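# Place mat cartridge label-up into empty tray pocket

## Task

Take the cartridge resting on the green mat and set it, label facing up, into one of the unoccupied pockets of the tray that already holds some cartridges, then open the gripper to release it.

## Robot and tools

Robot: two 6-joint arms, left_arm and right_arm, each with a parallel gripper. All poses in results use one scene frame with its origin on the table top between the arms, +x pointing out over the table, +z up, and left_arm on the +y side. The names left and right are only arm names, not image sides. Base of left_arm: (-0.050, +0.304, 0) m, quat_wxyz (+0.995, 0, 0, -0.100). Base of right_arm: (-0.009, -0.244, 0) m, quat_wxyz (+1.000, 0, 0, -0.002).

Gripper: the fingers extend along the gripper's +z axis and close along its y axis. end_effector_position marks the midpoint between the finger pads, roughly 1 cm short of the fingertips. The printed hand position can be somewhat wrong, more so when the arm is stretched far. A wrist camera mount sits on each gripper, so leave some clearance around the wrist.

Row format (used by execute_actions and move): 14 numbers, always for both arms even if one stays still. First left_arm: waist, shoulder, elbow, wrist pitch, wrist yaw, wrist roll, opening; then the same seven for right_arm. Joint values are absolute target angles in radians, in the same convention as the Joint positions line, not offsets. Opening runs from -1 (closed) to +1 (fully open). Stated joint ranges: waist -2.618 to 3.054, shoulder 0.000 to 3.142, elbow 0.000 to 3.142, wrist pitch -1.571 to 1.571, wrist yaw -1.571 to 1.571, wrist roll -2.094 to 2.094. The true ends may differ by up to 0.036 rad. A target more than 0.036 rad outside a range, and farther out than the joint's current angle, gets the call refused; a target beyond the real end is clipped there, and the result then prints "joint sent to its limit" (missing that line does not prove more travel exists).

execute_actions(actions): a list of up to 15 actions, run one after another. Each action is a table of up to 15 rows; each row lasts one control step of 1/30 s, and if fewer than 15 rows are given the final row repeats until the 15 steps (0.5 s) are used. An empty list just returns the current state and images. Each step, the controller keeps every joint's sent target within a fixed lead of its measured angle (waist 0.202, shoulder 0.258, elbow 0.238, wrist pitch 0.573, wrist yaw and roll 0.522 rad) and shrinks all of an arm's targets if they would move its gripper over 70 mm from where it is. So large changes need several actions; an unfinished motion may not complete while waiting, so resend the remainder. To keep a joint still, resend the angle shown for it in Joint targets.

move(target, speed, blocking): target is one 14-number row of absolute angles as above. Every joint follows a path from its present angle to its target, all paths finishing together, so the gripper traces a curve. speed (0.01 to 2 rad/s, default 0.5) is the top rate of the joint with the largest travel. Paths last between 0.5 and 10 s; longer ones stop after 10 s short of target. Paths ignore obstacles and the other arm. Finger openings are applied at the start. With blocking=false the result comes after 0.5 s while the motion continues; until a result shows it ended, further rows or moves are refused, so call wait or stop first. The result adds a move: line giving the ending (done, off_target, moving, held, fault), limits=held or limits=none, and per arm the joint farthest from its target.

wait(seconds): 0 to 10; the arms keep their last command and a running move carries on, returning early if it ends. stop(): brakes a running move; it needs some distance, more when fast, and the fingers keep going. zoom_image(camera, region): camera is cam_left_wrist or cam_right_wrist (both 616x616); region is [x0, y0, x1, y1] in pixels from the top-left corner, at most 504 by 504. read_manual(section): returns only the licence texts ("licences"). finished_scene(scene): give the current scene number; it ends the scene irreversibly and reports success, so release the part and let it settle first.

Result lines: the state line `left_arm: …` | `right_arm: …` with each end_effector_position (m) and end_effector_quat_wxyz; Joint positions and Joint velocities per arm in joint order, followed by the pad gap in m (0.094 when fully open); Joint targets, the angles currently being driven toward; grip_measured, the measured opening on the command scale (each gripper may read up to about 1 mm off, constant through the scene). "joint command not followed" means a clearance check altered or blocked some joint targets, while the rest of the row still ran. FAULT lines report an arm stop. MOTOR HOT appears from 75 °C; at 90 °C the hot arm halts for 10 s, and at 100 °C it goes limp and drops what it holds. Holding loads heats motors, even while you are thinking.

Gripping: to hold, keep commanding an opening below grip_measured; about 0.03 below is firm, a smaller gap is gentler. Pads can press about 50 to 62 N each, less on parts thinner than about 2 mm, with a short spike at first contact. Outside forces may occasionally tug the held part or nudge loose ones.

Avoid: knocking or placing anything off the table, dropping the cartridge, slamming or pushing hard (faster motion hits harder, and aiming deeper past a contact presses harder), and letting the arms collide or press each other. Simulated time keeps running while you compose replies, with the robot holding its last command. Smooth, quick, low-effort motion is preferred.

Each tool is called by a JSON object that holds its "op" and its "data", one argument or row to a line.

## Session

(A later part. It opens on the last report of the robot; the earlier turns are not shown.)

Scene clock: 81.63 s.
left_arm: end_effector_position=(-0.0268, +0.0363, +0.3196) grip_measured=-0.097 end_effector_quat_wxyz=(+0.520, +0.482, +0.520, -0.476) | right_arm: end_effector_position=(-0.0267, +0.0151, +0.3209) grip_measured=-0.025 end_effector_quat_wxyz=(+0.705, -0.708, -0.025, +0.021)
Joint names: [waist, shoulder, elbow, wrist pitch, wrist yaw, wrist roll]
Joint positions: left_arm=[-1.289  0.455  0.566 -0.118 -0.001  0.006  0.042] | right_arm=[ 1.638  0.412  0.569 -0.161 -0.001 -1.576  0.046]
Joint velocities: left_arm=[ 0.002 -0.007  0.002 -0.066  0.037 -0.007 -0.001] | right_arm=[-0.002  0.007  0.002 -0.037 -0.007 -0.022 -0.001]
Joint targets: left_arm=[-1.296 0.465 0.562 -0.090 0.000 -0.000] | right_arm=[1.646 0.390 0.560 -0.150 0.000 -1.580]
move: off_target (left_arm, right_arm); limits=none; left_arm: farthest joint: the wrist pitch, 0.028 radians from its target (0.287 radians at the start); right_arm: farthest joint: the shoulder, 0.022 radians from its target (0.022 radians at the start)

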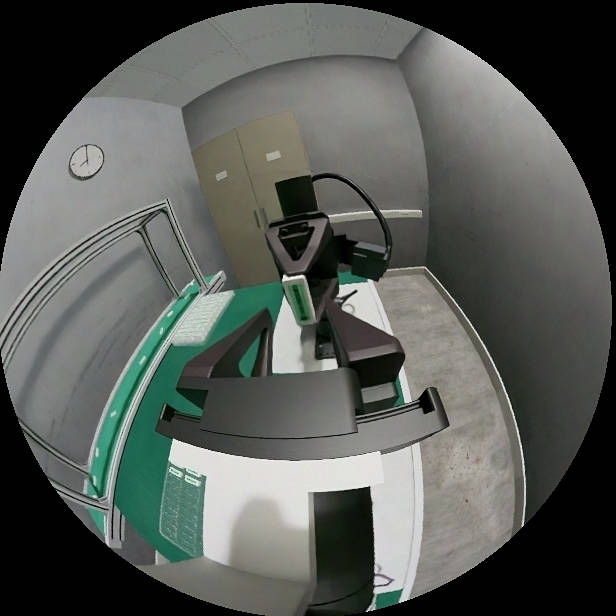

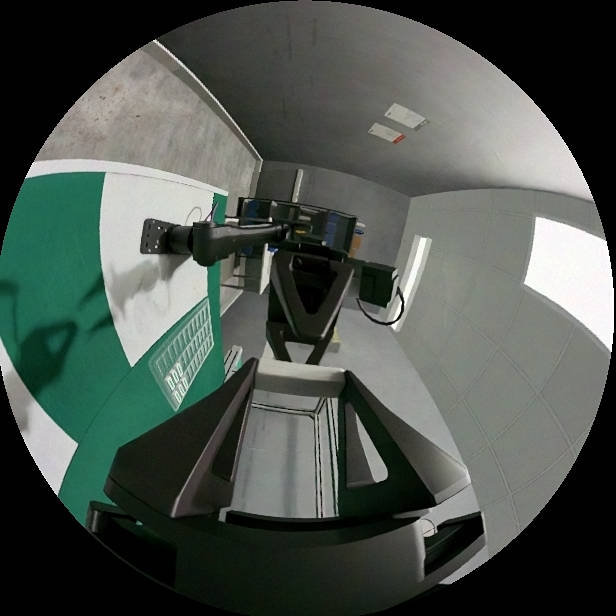

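{"op": "move", "data": {
  "target": [-1.305,0.50,0.562,-0.05,0,0,-0.45,1.646,0.39,0.56,-0.15,0,-1.58,-0.06],
  "speed": 0.2
}}

{"op": "zoom_image", "data": {
  "camera": "cam_right_wrist",
  "region": [200,260,400,440]
}}

{"op": "zoom_image", "data": {
  "camera": "cam_left_wrist",
  "region": [240,250,360,370]
}}

Scene clock: 85.30 s.
left_arm: end_effector_position=(-0.0287, +0.0294, +0.3213) grip_measured=-0.447 end_effector_quat_wxyz=(+0.520, +0.483, +0.516, -0.480) | right_arm: end_effector_position=(-0.0267, +0.0151, +0.3209) grip_measured=-0.025 end_effector_quat_wxyz=(+0.705, -0.708, -0.025, +0.021)
Joint names: [waist, shoulder, elbow, wrist pitch, wrist yaw, wrist roll]
Joint positions: left_arm=[-1.298  0.488  0.566 -0.077 -0.001  0.006  0.026] | right_arm=[ 1.638  0.412  0.569 -0.161 -0.001 -1.576  0.046]
Joint velocities: left_arm=[ 0.007 -0.007 -0.007 -0.066 -0.007 -0.007  0.001] | right_arm=[-0.012 -0.007  0.002 -0.007 -0.037  0.022 -0.   ]
Joint targets: left_arm=[-1.305 0.500 0.562 -0.050 -0.000 -0.000] | right_arm=[1.646 0.390 0.560 -0.150 -0.000 -1.580]
move: off_target (left_arm, right_arm); limits=none; left_arm: farthest joint: the wrist pitch, 0.027 radians from its target (0.067 radians at the start); right_arm: farthest joint: the shoulder, 0.022 radians from its target (0.022 radians at the start)

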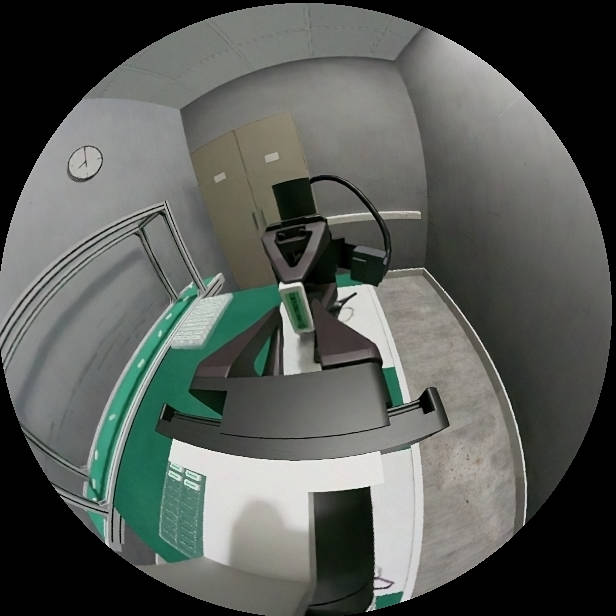

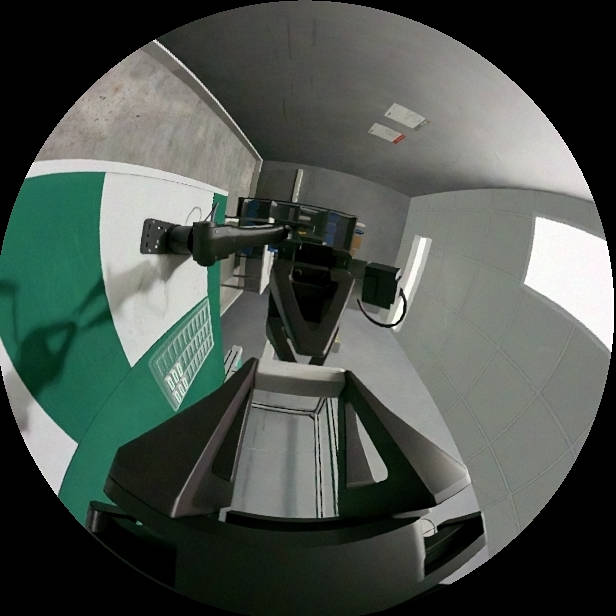

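Region (200, 260, 400, 440) of cam_right_wrist's 616x616 image, scaled by 2.520, with more detail than that image has; it fills the top 454 rows of this view, and the rest is white.

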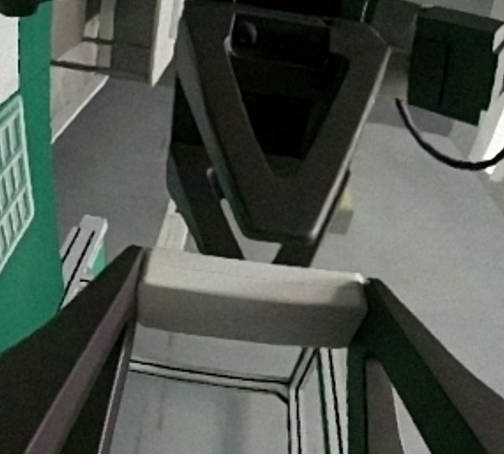

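Region (240, 250, 360, 370) of cam_left_wrist's 616x616 image, scaled by 4.200, with more detail than that image has.

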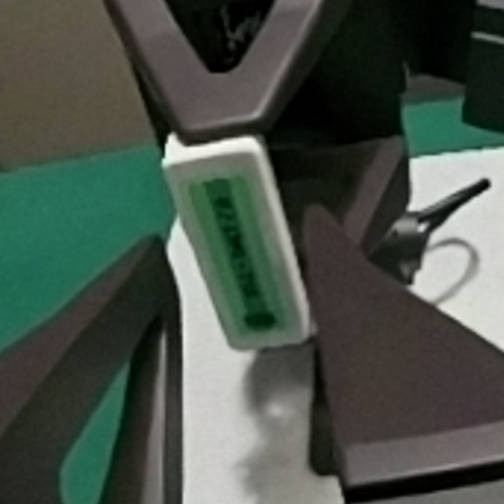

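{"op": "move", "data": {
  "target": [-1.305,0.53,0.562,-0.032,0,0,-0.5,1.646,0.39,0.56,-0.15,0,-1.58,-0.06],
  "speed": 0.2
}}

{"op": "execute_actions", "data": {
  "actions": [
    [[-1.305,0.53,0.562,-0.032,0,0,-0.6,1.646,0.39,0.56,-0.15,0,-1.58,-0.06]]
  ]
}}

{"op": "zoom_image", "data": {
  "camera": "cam_right_wrist",
  "region": [240,320,360,420]
}}

{"op": "zoom_image", "data": {
  "camera": "cam_left_wrist",
  "region": [240,250,360,370]
}}

Scene clock: 90.33 s.
left_arm: end_effector_position=(-0.0283, +0.0233, +0.3179) grip_measured=-0.497 end_effector_quat_wxyz=(+0.516, +0.486, +0.519, -0.477) | right_arm: end_effector_position=(-0.0267, +0.0151, +0.3209) grip_measured=-0.025 end_effector_quat_wxyz=(+0.705, -0.708, -0.025, +0.021)
Joint names: [waist, shoulder, elbow, wrist pitch, wrist yaw, wrist roll]
Joint positions: left_arm=[-1.298  0.518  0.566 -0.059 -0.001  0.006  0.024] | right_arm=[ 1.638  0.412  0.569 -0.161 -0.001 -1.576  0.046]
Joint velocities: left_arm=[ 0.007  0.012  0.012 -0.007 -0.095 -0.022 -0.   ] | right_arm=[ 0.012 -0.007 -0.012  0.051  0.037  0.007 -0.002]
Joint targets: left_arm=[-1.305 0.530 0.562 -0.032 -0.000 0.000] | right_arm=[1.646 0.390 0.560 -0.150 -0.000 -1.580]
move: off_target (left_arm, right_arm); limits=none; left_arm: farthest joint: the wrist pitch, 0.027 radians from its target (0.045 radians at the start); right_arm: farthest joint: the shoulder, 0.022 radians from its target (0.022 radians at the start)

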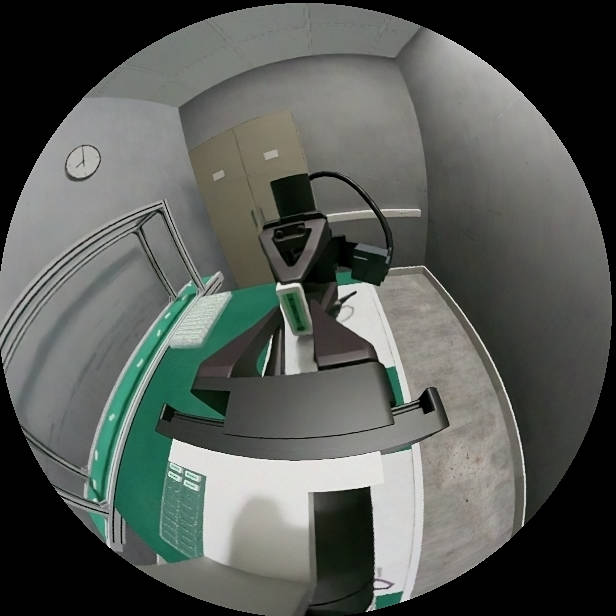

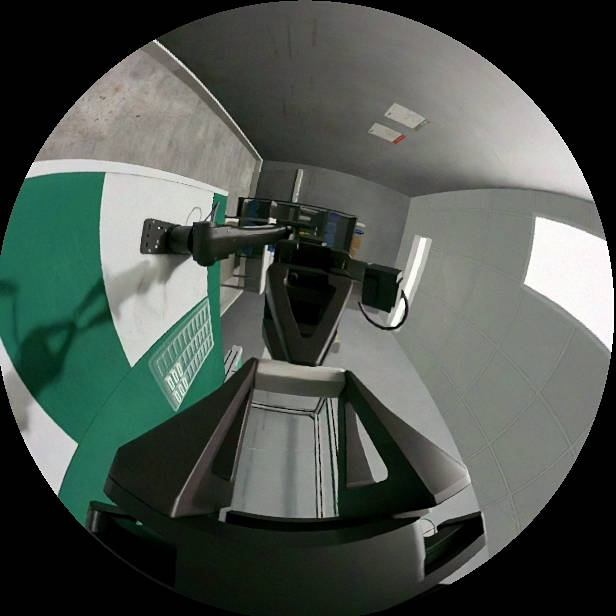

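Scene clock: 90.83 s.
left_arm: end_effector_position=(-0.0283, +0.0233, +0.3180) grip_measured=-0.597 end_effector_quat_wxyz=(+0.516, +0.486, +0.519, -0.477) | right_arm: end_effector_position=(-0.0267, +0.0151, +0.3209) grip_measured=-0.025 end_effector_quat_wxyz=(+0.705, -0.708, -0.025, +0.021)
Joint names: [waist, shoulder, elbow, wrist pitch, wrist yaw, wrist roll]
Joint positions: left_arm=[-1.298  0.518  0.566 -0.059 -0.001  0.006  0.019] | right_arm=[ 1.638  0.412  0.569 -0.161 -0.001 -1.576  0.046]
Joint velocities: left_arm=[-0.002  0.012 -0.012  0.022 -0.037 -0.037  0.   ] | right_arm=[-0.017 -0.007 -0.002  0.037 -0.051  0.051 -0.001]
Joint targets: left_arm=[-1.305 0.530 0.562 -0.032 0.000 -0.000] | right_arm=[1.646 0.390 0.560 -0.150 -0.000 -1.580]

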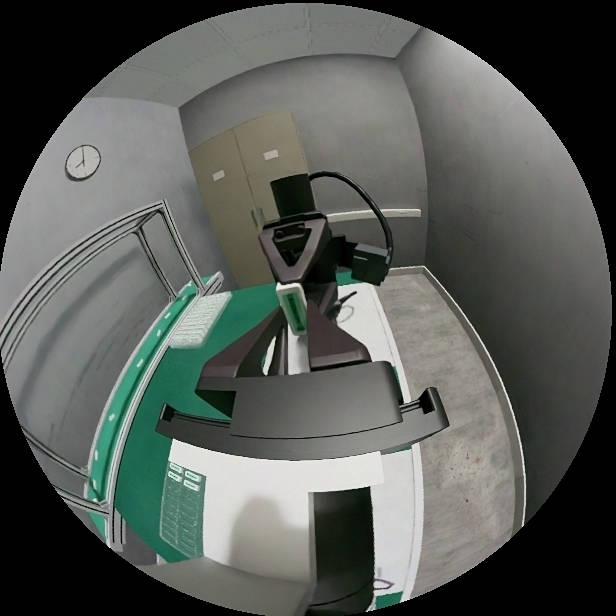

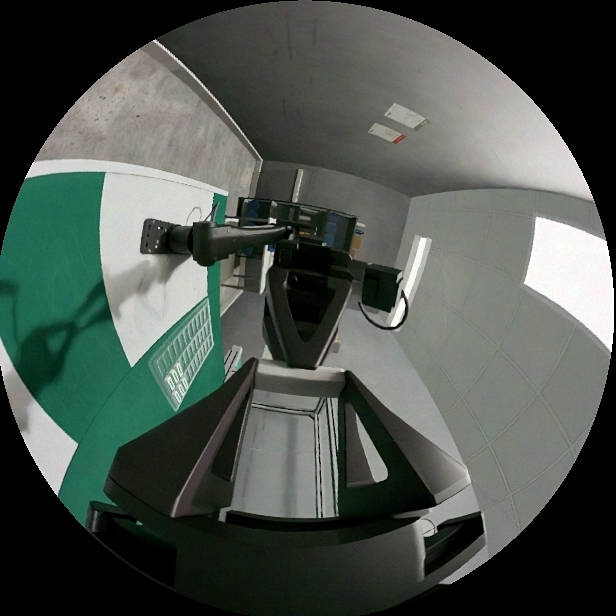

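Region (240, 320, 360, 420) of cam_right_wrist's 616x616 image, scaled by 4.200, with more detail than that image has.

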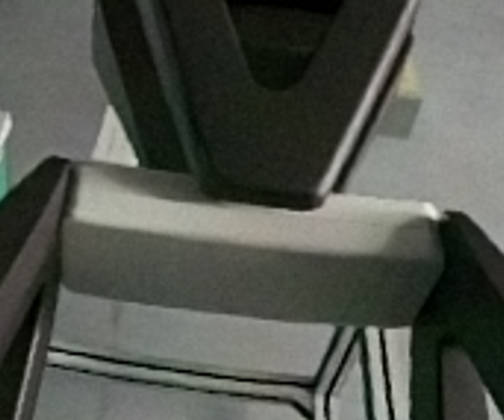

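Region (240, 250, 360, 370) of cam_left_wrist's 616x616 image, scaled by 4.200, with more detail than that image has.

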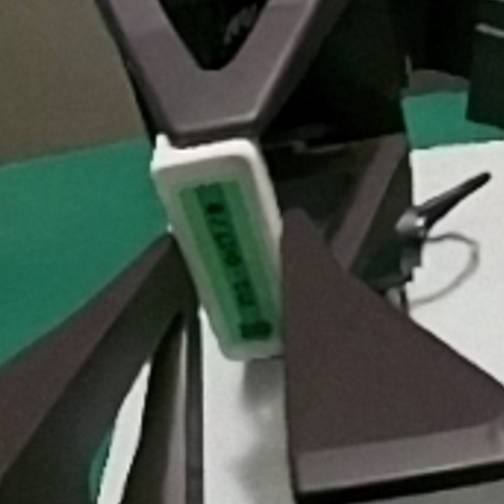

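{"op": "execute_actions", "data": {
  "actions": [
    [[-1.298,0.555,0.562,-0.022,0,0,-0.57,1.646,0.39,0.56,-0.15,0,-1.58,-0.06],[-1.298,0.555,0.562,-0.022,0,0,-0.57,1.646,0.39,0.56,-0.15,0,-1.58,-0.06],[-1.298,0.539,0.562,-0.022,0,0,-0.57,1.646,0.39,0.56,-0.15,0,-1.58,-0.06]],
    [[-1.298,0.539,0.562,-0.022,0,0,-0.6,1.646,0.39,0.56,-0.15,0,-1.58,-0.06],[-1.298,0.539,0.562,-0.022,0,0,-0.62,1.646,0.39,0.56,-0.15,0,-1.58,-0.06],[-1.298,0.539,0.562,-0.022,0,0,-0.64,1.646,0.39,0.56,-0.15,0,-1.58,-0.06],[-1.298,0.539,0.562,-0.022,0,0,-0.66,1.646,0.39,0.56,-0.15,0,-1.58,-0.06],[-1.298,0.539,0.562,-0.022,0,0,-0.68,1.646,0.39,0.56,-0.15,0,-1.58,-0.06],[-1.298,0.539,0.562,-0.022,0,0,-0.70,1.646,0.39,0.56,-0.15,0,-1.58,-0.06]]
  ]
}}

{"op": "zoom_image", "data": {
  "camera": "cam_right_wrist",
  "region": [240,320,360,420]
}}

Scene clock: 96.73 s.
left_arm: end_effector_position=(-0.0278, +0.0204, +0.3168) grip_measured=-0.661 end_effector_quat_wxyz=(+0.515, +0.486, +0.521, -0.476) | right_arm: end_effector_position=(-0.0270, +0.0151, +0.3209) grip_measured=-0.025 end_effector_quat_wxyz=(+0.705, -0.708, -0.026, +0.020)
Joint names: [waist, shoulder, elbow, wrist pitch, wrist yaw, wrist roll]
Joint positions: left_arm=[-1.298  0.533  0.566 -0.048 -0.002  0.005  0.016] | right_arm=[ 1.638  0.412  0.569 -0.161 -0.002 -1.579  0.046]
Joint velocities: left_arm=[-0.002  0.007 -0.017 -0.066 -0.081 -0.007 -0.   ] | right_arm=[-0.002 -0.002  0.002  0.007 -0.007  0.022  0.   ]
Joint targets: left_arm=[-1.298 0.539 0.562 -0.022 0.000 0.000] | right_arm=[1.646 0.390 0.560 -0.150 -0.000 -1.580]

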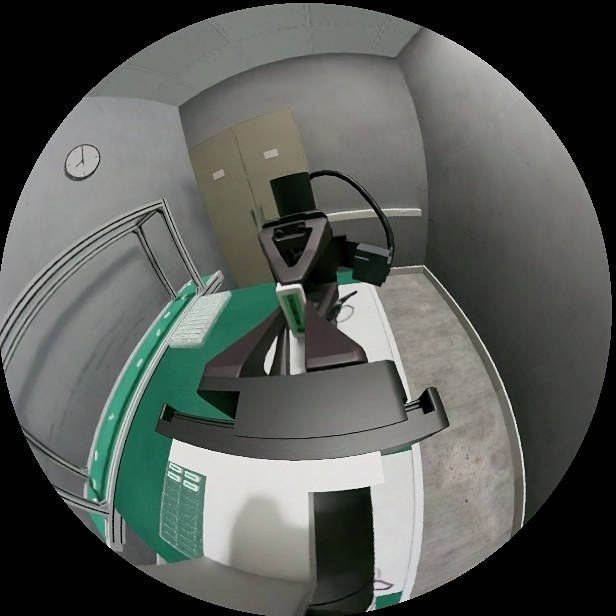

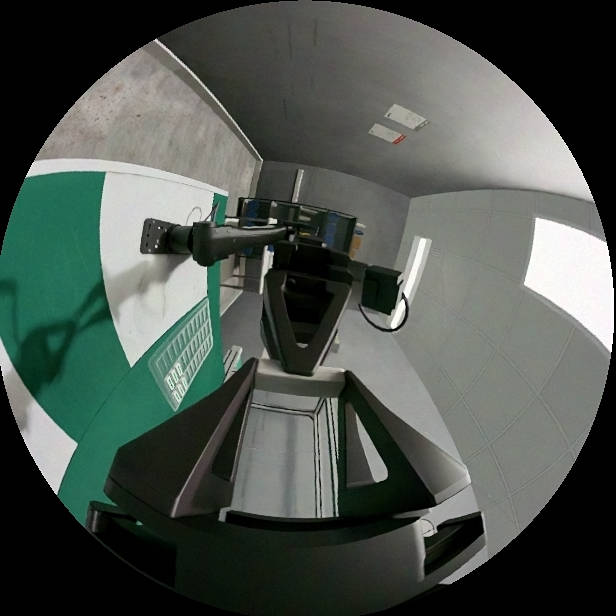

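Region (240, 320, 360, 420) of cam_right_wrist's 616x616 image, scaled by 4.200, with more detail than that image has.

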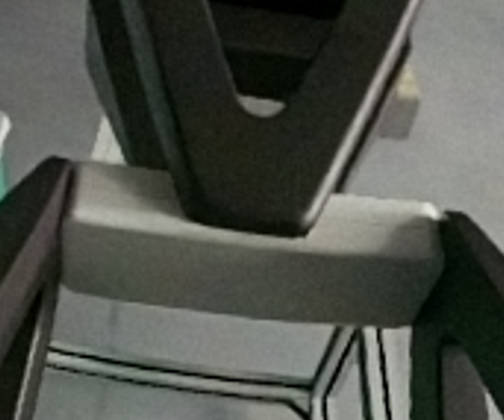

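{"op": "execute_actions", "data": {
  "actions": [
    [[-1.298,0.539,0.562,-0.022,0,0,-0.70,1.646,0.39,0.56,-0.15,0,-1.58,0.7]]
  ]
}}

{"op": "move", "data": {
  "target": [-0.7,0.5,0.562,-0.06,0,0,-0.70,1.646,0.15,0.56,-0.4,0,-1.58,0.7],
  "speed": 0.9
}}

{"op": "move", "data": {
  "target": [0.255,1.825,1.37,-1.11,0,0.055,-0.70,0.9,0.9,0.7,-0.2,0,0,0.7],
  "speed": 1.0
}}

{"op": "zoom_image", "data": {
  "camera": "cam_left_wrist",
  "region": [180,130,420,350]
}}

Scene clock: 107.43 s.
left_arm: end_effector_position=(-0.0278, +0.0204, +0.3168) grip_measured=-0.661 end_effector_quat_wxyz=(+0.515, +0.486, +0.521, -0.476) | right_arm: end_effector_position=(-0.0270, +0.0151, +0.3213) grip_measured=+0.698 end_effector_quat_wxyz=(+0.706, -0.708, -0.026, +0.020)
Joint names: [waist, shoulder, elbow, wrist pitch, wrist yaw, wrist roll]
Joint positions: left_arm=[-1.298  0.533  0.566 -0.048 -0.002  0.005  0.016] | right_arm=[ 1.638  0.412  0.569 -0.159 -0.002 -1.579  0.08 ]
Joint velocities: left_arm=[-0.002 -0.007 -0.002  0.022 -0.051 -0.037  0.001] | right_arm=[ 0.002 -0.017  0.007  0.051 -0.081  0.037  0.001]
Joint targets: left_arm=[-1.298 0.539 0.562 -0.022 -0.000 0.000] | right_arm=[1.646 0.390 0.560 -0.150 0.000 -1.580]

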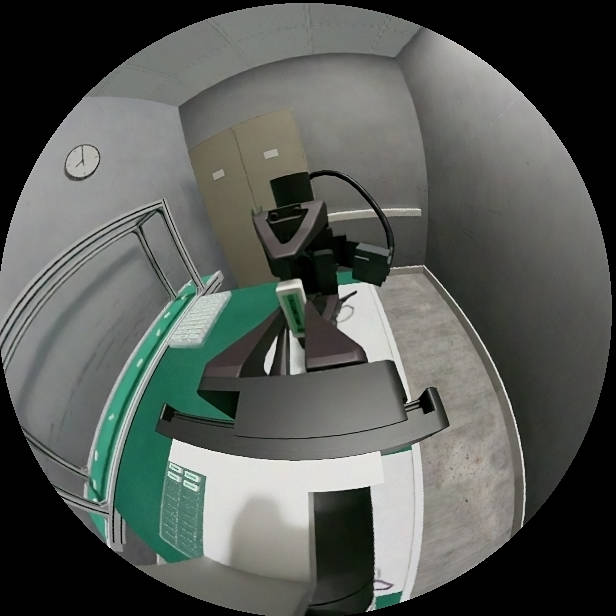

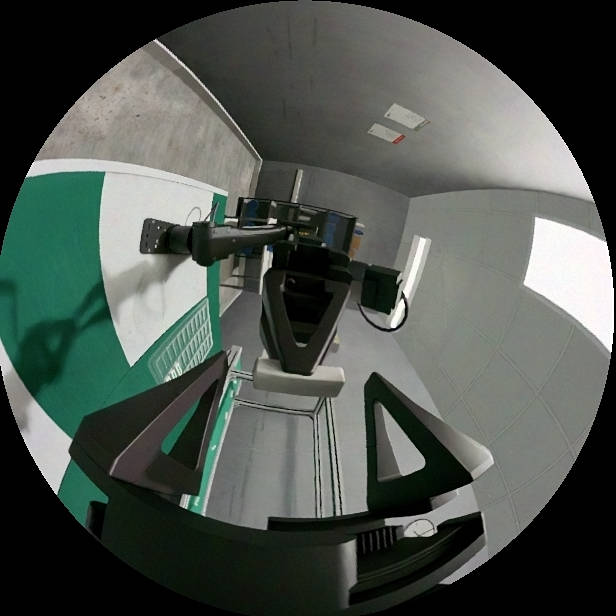

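Scene clock: 108.87 s.
left_arm: end_effector_position=(+0.1260, +0.0805, +0.3117) grip_measured=-0.661 end_effector_quat_wxyz=(+0.625, +0.317, +0.646, -0.303) | right_arm: end_effector_position=(-0.0239, -0.0327, +0.3178) grip_measured=+0.698 end_effector_quat_wxyz=(+0.712, -0.701, -0.026, +0.020)
Joint names: [waist, shoulder, elbow, wrist pitch, wrist yaw, wrist roll]
Joint positions: left_arm=[-0.707  0.533  0.566 -0.069 -0.001  0.005  0.016] | right_arm=[ 1.638  0.174  0.569 -0.38  -0.002 -1.579  0.08 ]
Joint velocities: left_arm=[ 0.017 -0.007 -0.012 -0.022 -0.022  0.051  0.001] | right_arm=[ 0.002 -0.007 -0.012  0.081  0.022 -0.022 -0.001]
Joint targets: left_arm=[-0.700 0.500 0.562 -0.060 0.000 -0.000] | right_arm=[1.646 0.150 0.560 -0.400 0.000 -1.580]
move: off_target (left_arm, right_arm); limits=none; left_arm: farthest joint: the shoulder, 0.033 radians from its target (0.033 radians at the start); right_arm: farthest joint: the shoulder, 0.024 radians from its target (0.262 radians at the start)

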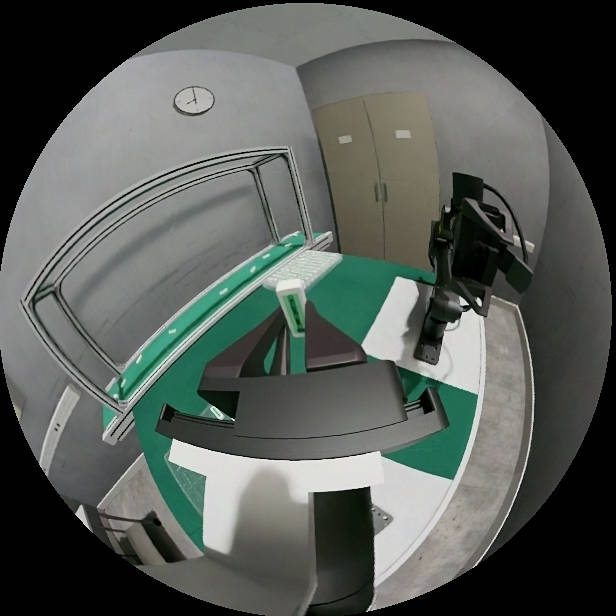

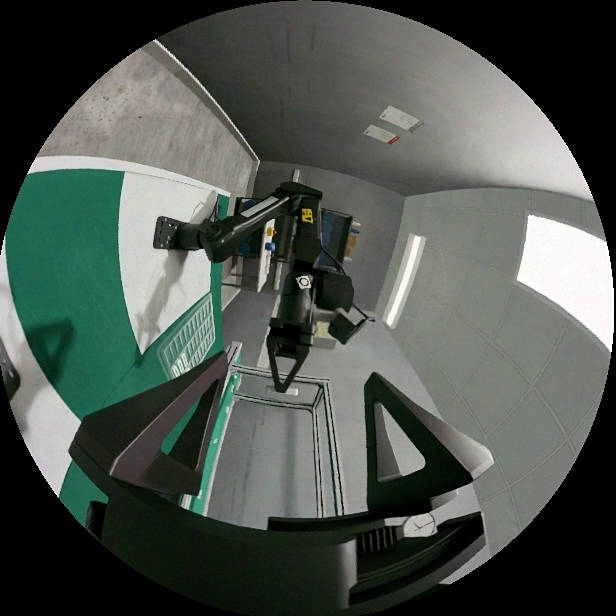

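Scene clock: 111.40 s.
left_arm: end_effector_position=(+0.2732, +0.3227, +0.0601) grip_measured=-0.661 end_effector_quat_wxyz=(-0.018, -0.003, +1.000, -0.000) | right_arm: end_effector_position=(+0.1951, +0.0181, +0.2278) grip_measured=+0.698 end_effector_quat_wxyz=(+0.489, -0.371, +0.754, +0.236)
Joint names: [waist, shoulder, elbow, wrist pitch, wrist yaw, wrist roll]
Joint positions: left_arm=[ 0.256  1.836  1.335 -1.107 -0.001  0.049  0.016] | right_arm=[ 0.908  0.887  0.673 -0.209 -0.002 -0.009  0.08 ]
Joint velocities: left_arm=[-0.007 -0.007  0.007 -0.066  0.051  0.022 -0.   ] | right_arm=[ 0.012  0.007  0.007  0.007 -0.037  0.022 -0.001]
Joint targets: left_arm=[0.255 1.825 1.370 -1.110 0.000 0.055] | right_arm=[0.900 0.900 0.700 -0.200 0.000 0.000]
move: off_target (left_arm, right_arm); limits=none; left_arm: farthest joint: the elbow, 0.035 radians from its target (0.804 radians at the start); right_arm: farthest joint: the elbow, 0.027 radians from its target (0.131 radians at the start)

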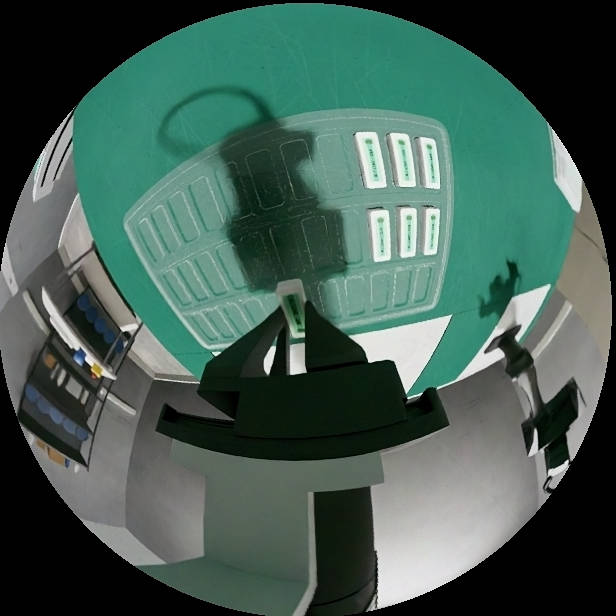

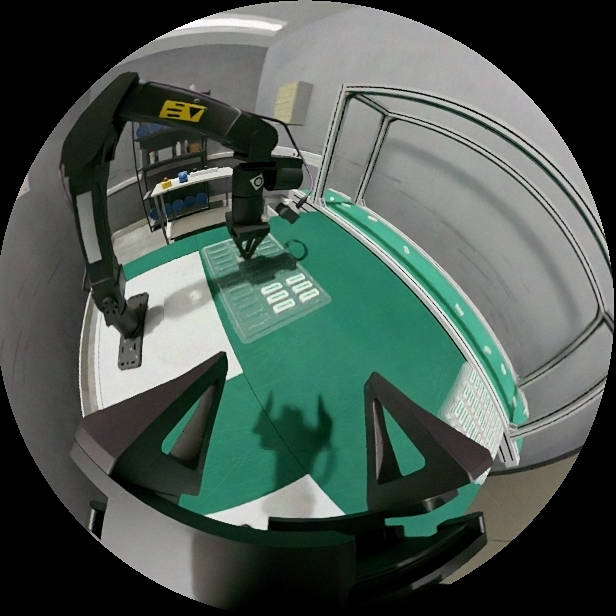

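Region (180, 130, 420, 350) of cam_left_wrist's 616x616 image, scaled by 2.100, with more detail than that image has; it fills the top 462 rows of this view, and the rest is white.

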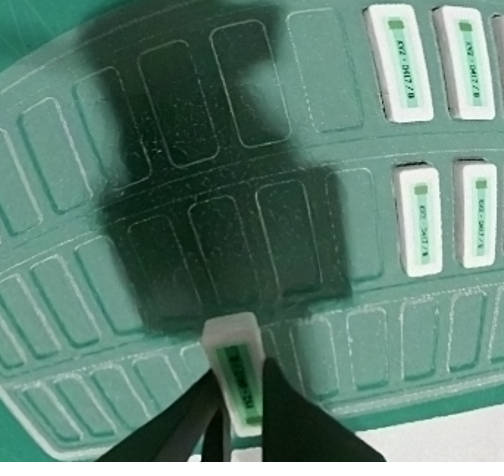

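{"op": "move", "data": {
  "target": [0.255,1.862,1.262,-0.975,0,0.055,-0.70,0.93,1.6,0.92,0.2,0,0,0.7],
  "speed": 0.8
}}

{"op": "zoom_image", "data": {
  "camera": "cam_left_wrist",
  "region": [200,180,400,350]
}}

{"op": "zoom_image", "data": {
  "camera": "cam_right_wrist",
  "region": [160,180,360,340]
}}

Scene clock: 118.10 s.
left_arm: end_effector_position=(+0.2785, +0.3230, +0.0363) grip_measured=-0.661 end_effector_quat_wxyz=(-0.007, -0.003, +1.000, +0.000) | right_arm: end_effector_position=(+0.2744, +0.1296, +0.1485) grip_measured=+0.698 end_effector_quat_wxyz=(+0.454, -0.386, +0.772, +0.223)
Joint names: [waist, shoulder, elbow, wrist pitch, wrist yaw, wrist roll]
Joint positions: left_arm=[ 0.256  1.861  1.269 -0.993 -0.001  0.049  0.016] | right_arm=[ 0.922  1.594  0.892  0.19  -0.002 -0.009  0.08 ]
Joint velocities: left_arm=[ 0.002 -0.007 -0.002 -0.007  0.095  0.007 -0.001] | right_arm=[-0.012 -0.002 -0.012 -0.037 -0.007 -0.007 -0.001]
Joint targets: left_arm=[0.255 1.862 1.262 -0.975 -0.000 0.055] | right_arm=[0.930 1.600 0.920 0.200 0.000 -0.000]
move: off_target (right_arm); limits=none; left_arm: farthest joint: the wrist pitch, 0.018 radians from its target (0.132 radians at the start); right_arm: farthest joint: the elbow, 0.028 radians from its target (0.247 radians at the start)

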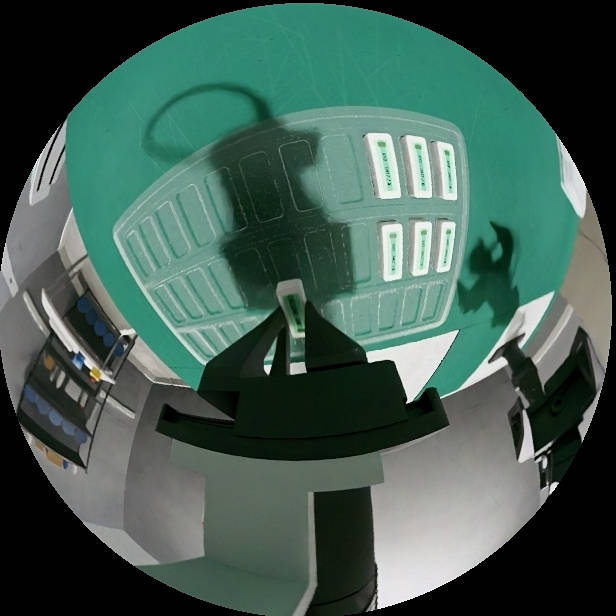

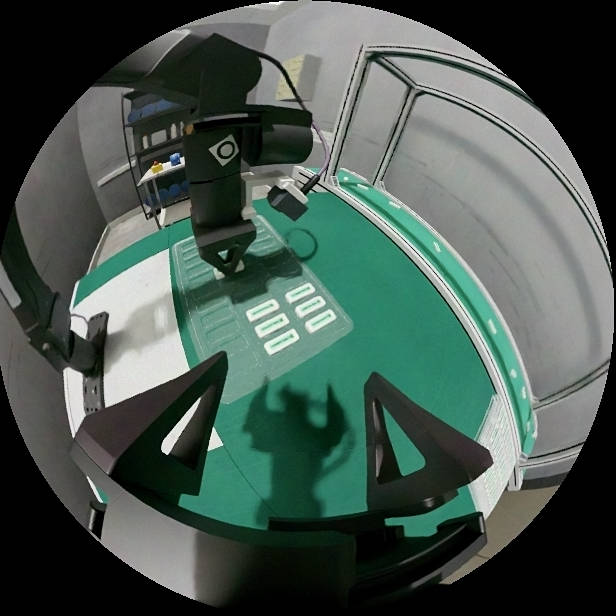

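Region (200, 180, 400, 350) of cam_left_wrist's 616x616 image, scaled by 2.520, with more detail than that image has; it fills the top 428 rows of this view, and the rest is white.

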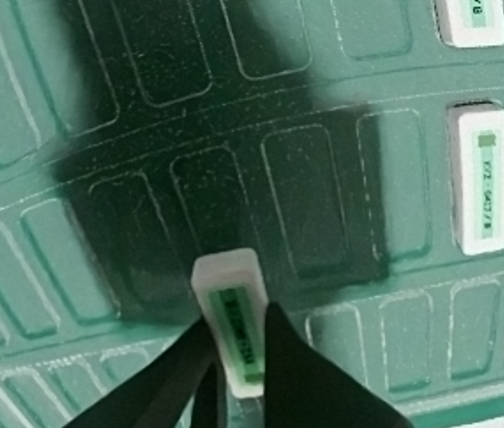

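Region (160, 180, 360, 340) of cam_right_wrist's 616x616 image, scaled by 2.520, with more detail than that image has; it fills the top 403 rows of this view, and the rest is white.

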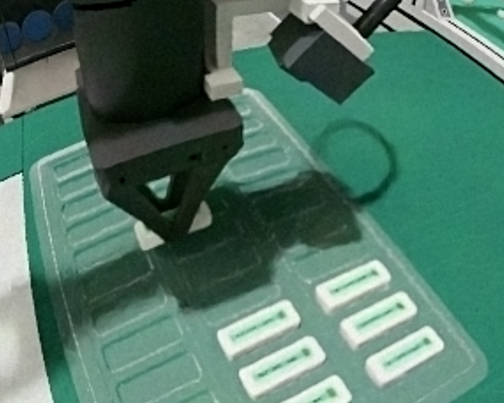

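{"op": "move", "data": {
  "target": [0.255,1.92,1.364,-0.965,0,0.055,-0.70,0.93,1.6,0.92,0.2,0,0,0.7],
  "speed": 0.2
}}

{"op": "zoom_image", "data": {
  "camera": "cam_left_wrist",
  "region": [220,220,360,350]
}}

{"op": "zoom_image", "data": {
  "camera": "cam_right_wrist",
  "region": [190,230,310,330]
}}

Scene clock: 123.60 s.
left_arm: end_effector_position=(+0.2974, +0.3241, +0.0326) grip_measured=-0.661 end_effector_quat_wxyz=(+0.002, -0.003, +1.000, +0.001) | right_arm: end_effector_position=(+0.2745, +0.1297, +0.1486) grip_measured=+0.698 end_effector_quat_wxyz=(+0.454, -0.386, +0.772, +0.223)
Joint names: [waist, shoulder, elbow, wrist pitch, wrist yaw, wrist roll]
Joint positions: left_arm=[ 0.256  1.918  1.331 -0.98  -0.001  0.049  0.016] | right_arm=[ 0.922  1.594  0.892  0.191 -0.002 -0.008  0.08 ]
Joint velocities: left_arm=[ 0.012  0.012 -0.012 -0.037 -0.007 -0.022 -0.001] | right_arm=[-0.002 -0.017 -0.007 -0.066  0.081 -0.007 -0.001]
Joint targets: left_arm=[0.255 1.920 1.364 -0.965 0.000 0.055] | right_arm=[0.930 1.600 0.920 0.200 -0.000 0.000]
move: off_target (left_arm, right_arm); limits=none; left_arm: farthest joint: the elbow, 0.033 radians from its target (0.095 radians at the start); right_arm: farthest joint: the elbow, 0.028 radians from its target (0.028 radians at the start)

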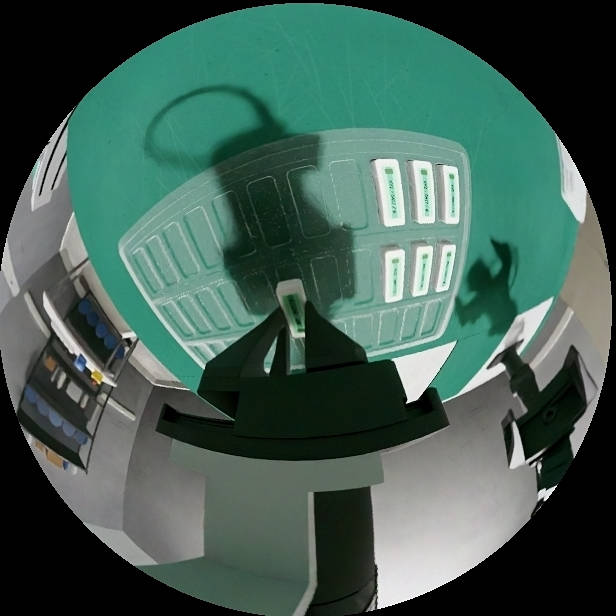

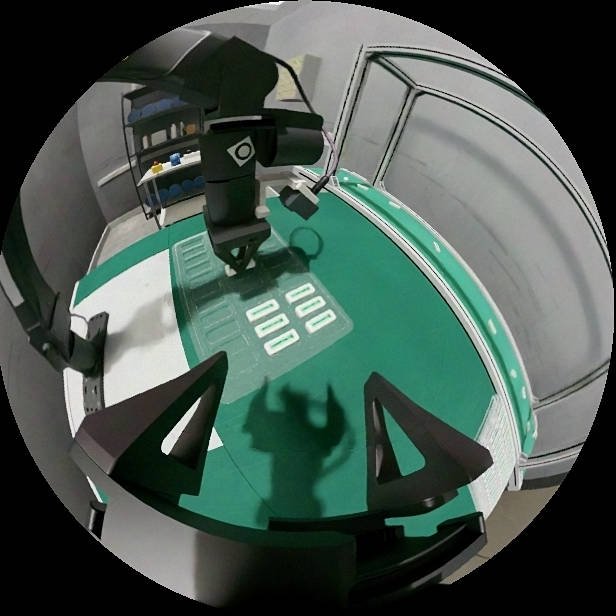

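Region (220, 220, 360, 350) of cam_left_wrist's 616x616 image, scaled by 3.600, with more detail than that image has; it fills the top 468 rows of this view, and the rest is white.

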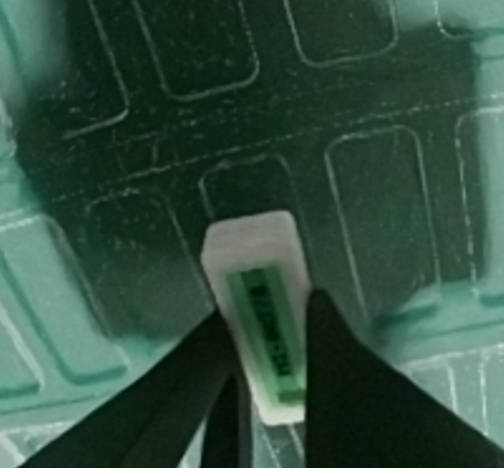

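Region (190, 230, 310, 330) of cam_right_wrist's 616x616 image, scaled by 4.200, with more detail than that image has.

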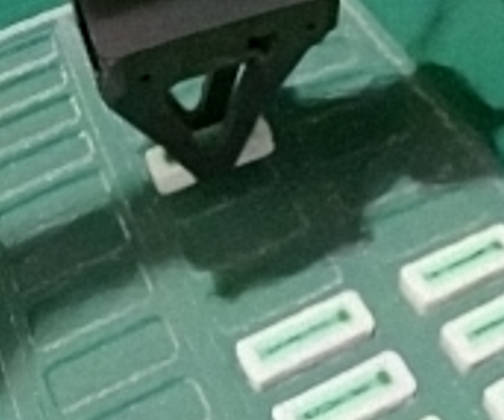

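{"op": "execute_actions", "data": {
  "actions": [
    [[0.255,1.95,1.35,-0.957,0,0.055,-0.70,0.93,1.6,0.92,0.2,0,0,0.7],[0.255,1.95,1.35,-0.957,0,0.055,-0.70,0.93,1.6,0.92,0.2,0,0,0.7],[0.255,1.938,1.35,-0.957,0,0.055,-0.70,0.93,1.6,0.92,0.2,0,0,0.7]]
  ]
}}

{"op": "zoom_image", "data": {
  "camera": "cam_left_wrist",
  "region": [220,220,360,350]
}}

{"op": "zoom_image", "data": {
  "camera": "cam_right_wrist",
  "region": [190,230,310,330]
}}

Scene clock: 131.97 s.
left_arm: end_effector_position=(+0.2965, +0.3240, +0.0241) grip_measured=-0.661 end_effector_quat_wxyz=(-0.008, -0.003, +1.000, +0.000) | right_arm: end_effector_position=(+0.2745, +0.1297, +0.1486) grip_measured=+0.698 end_effector_quat_wxyz=(+0.454, -0.386, +0.772, +0.223)
Joint names: [waist, shoulder, elbow, wrist pitch, wrist yaw, wrist roll]
Joint positions: left_arm=[ 0.256  1.944  1.331 -0.974 -0.001  0.049  0.016] | right_arm=[ 0.922  1.594  0.892  0.191 -0.002 -0.008  0.08 ]
Joint velocities: left_arm=[-0.017  0.012 -0.012  0.037 -0.037  0.007 -0.001] | right_arm=[-0.027  0.007  0.007 -0.007  0.007  0.007  0.001]
Joint targets: left_arm=[0.255 1.938 1.350 -0.957 -0.000 0.055] | right_arm=[0.930 1.600 0.920 0.200 0.000 -0.000]

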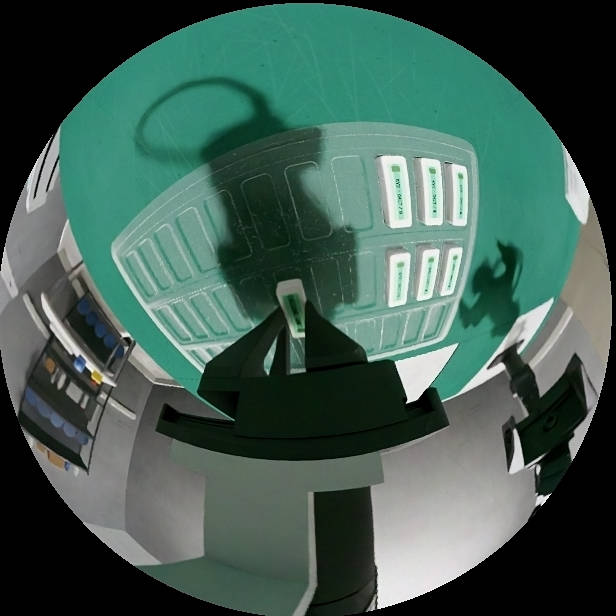

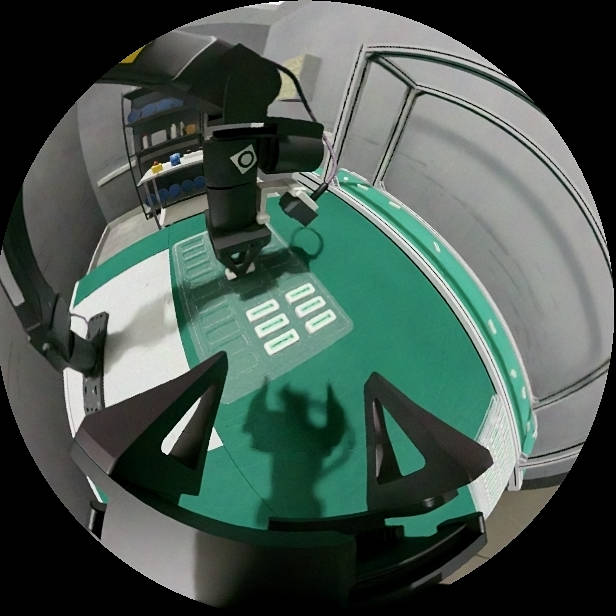

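Region (220, 220, 360, 350) of cam_left_wrist's 616x616 image, scaled by 3.600, with more detail than that image has; it fills the top 468 rows of this view, and the rest is white.

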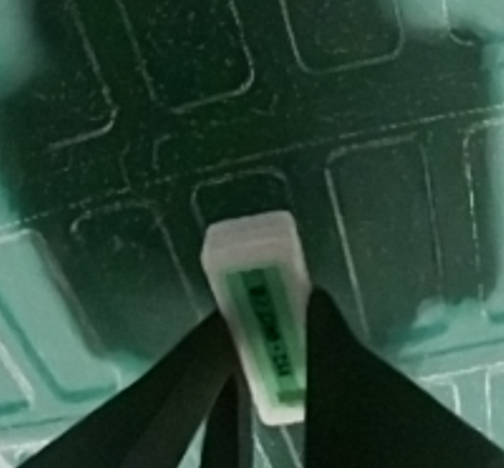

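Region (190, 230, 310, 330) of cam_right_wrist's 616x616 image, scaled by 4.200, with more detail than that image has.

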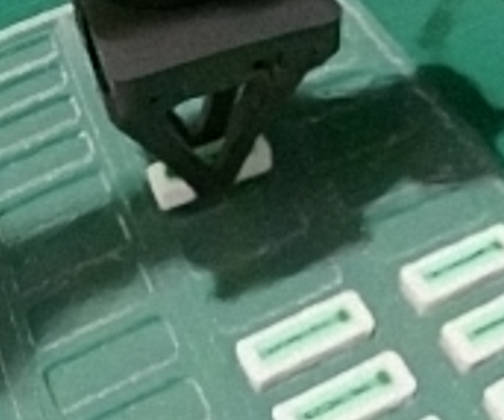

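{"op": "execute_actions", "data": {
  "actions": [
    [[0.255,1.938,1.35,-0.945,0,0.055,-0.70,0.93,1.6,0.92,0.2,0,0,0.7],[0.255,1.938,1.35,-0.935,0,0.055,-0.70,0.93,1.6,0.92,0.2,0,0,0.7]]
  ]
}}

{"op": "zoom_image", "data": {
  "camera": "cam_left_wrist",
  "region": [240,250,350,350]
}}

{"op": "zoom_image", "data": {
  "camera": "cam_right_wrist",
  "region": [205,245,285,315]
}}

Scene clock: 136.50 s.
left_arm: end_effector_position=(+0.3016, +0.3243, +0.0241) grip_measured=-0.661 end_effector_quat_wxyz=(+0.002, -0.003, +1.000, +0.001) | right_arm: end_effector_position=(+0.2745, +0.1297, +0.1486) grip_measured=+0.698 end_effector_quat_wxyz=(+0.454, -0.386, +0.772, +0.223)
Joint names: [waist, shoulder, elbow, wrist pitch, wrist yaw, wrist roll]
Joint positions: left_arm=[ 0.256  1.944  1.331 -0.954 -0.001  0.049  0.016] | right_arm=[ 0.922  1.594  0.892  0.191 -0.002 -0.008  0.08 ]
Joint velocities: left_arm=[ 0.007  0.007  0.002  0.022  0.037  0.051 -0.   ] | right_arm=[ 0.007  0.022  0.012 -0.051  0.037  0.051 -0.   ]
Joint targets: left_arm=[0.255 1.938 1.350 -0.935 0.000 0.055] | right_arm=[0.930 1.600 0.920 0.200 -0.000 0.000]

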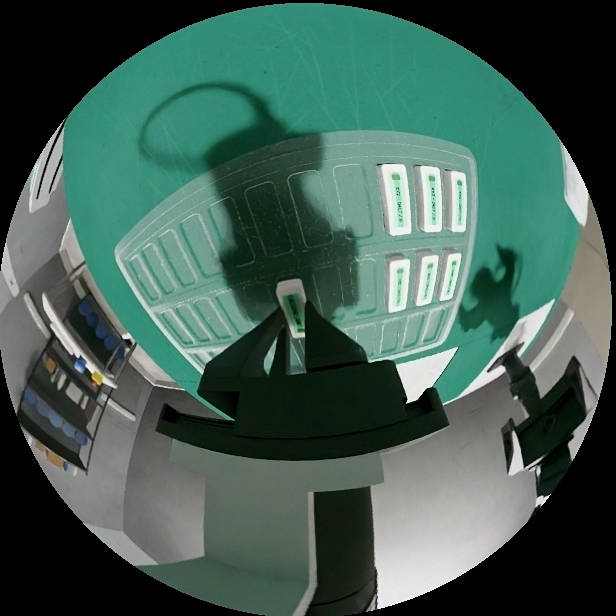

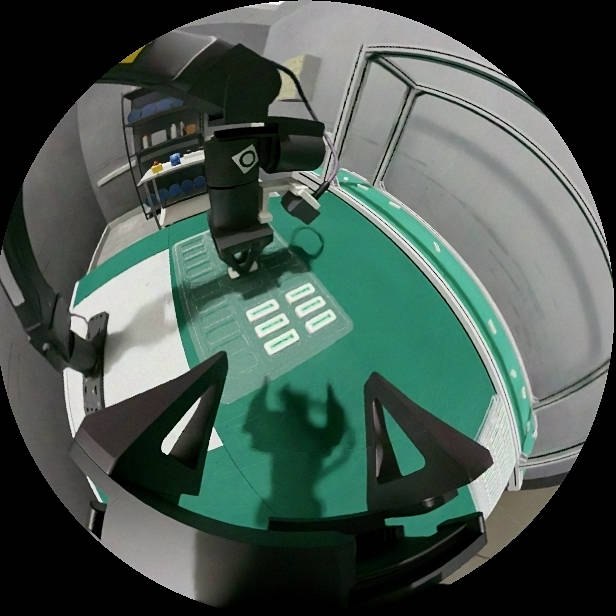

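Region (240, 250, 350, 350) of cam_left_wrist's 616x616 image, scaled by 4.582, with more detail than that image has; it fills the top 458 rows of this view, and the rest is white.

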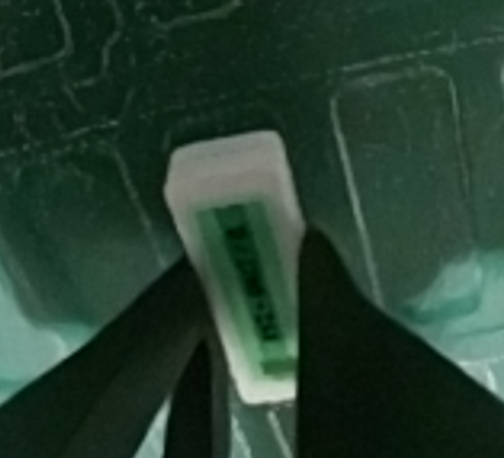

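Region (205, 245, 285, 315) of cam_right_wrist's 616x616 image, scaled by 6.300, with more detail than that image has; it fills the top 441 rows of this view, and the rest is white.

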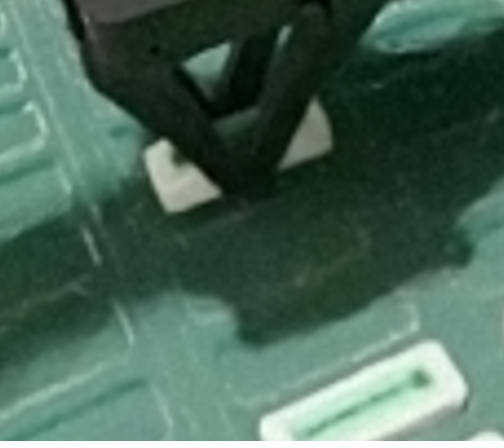

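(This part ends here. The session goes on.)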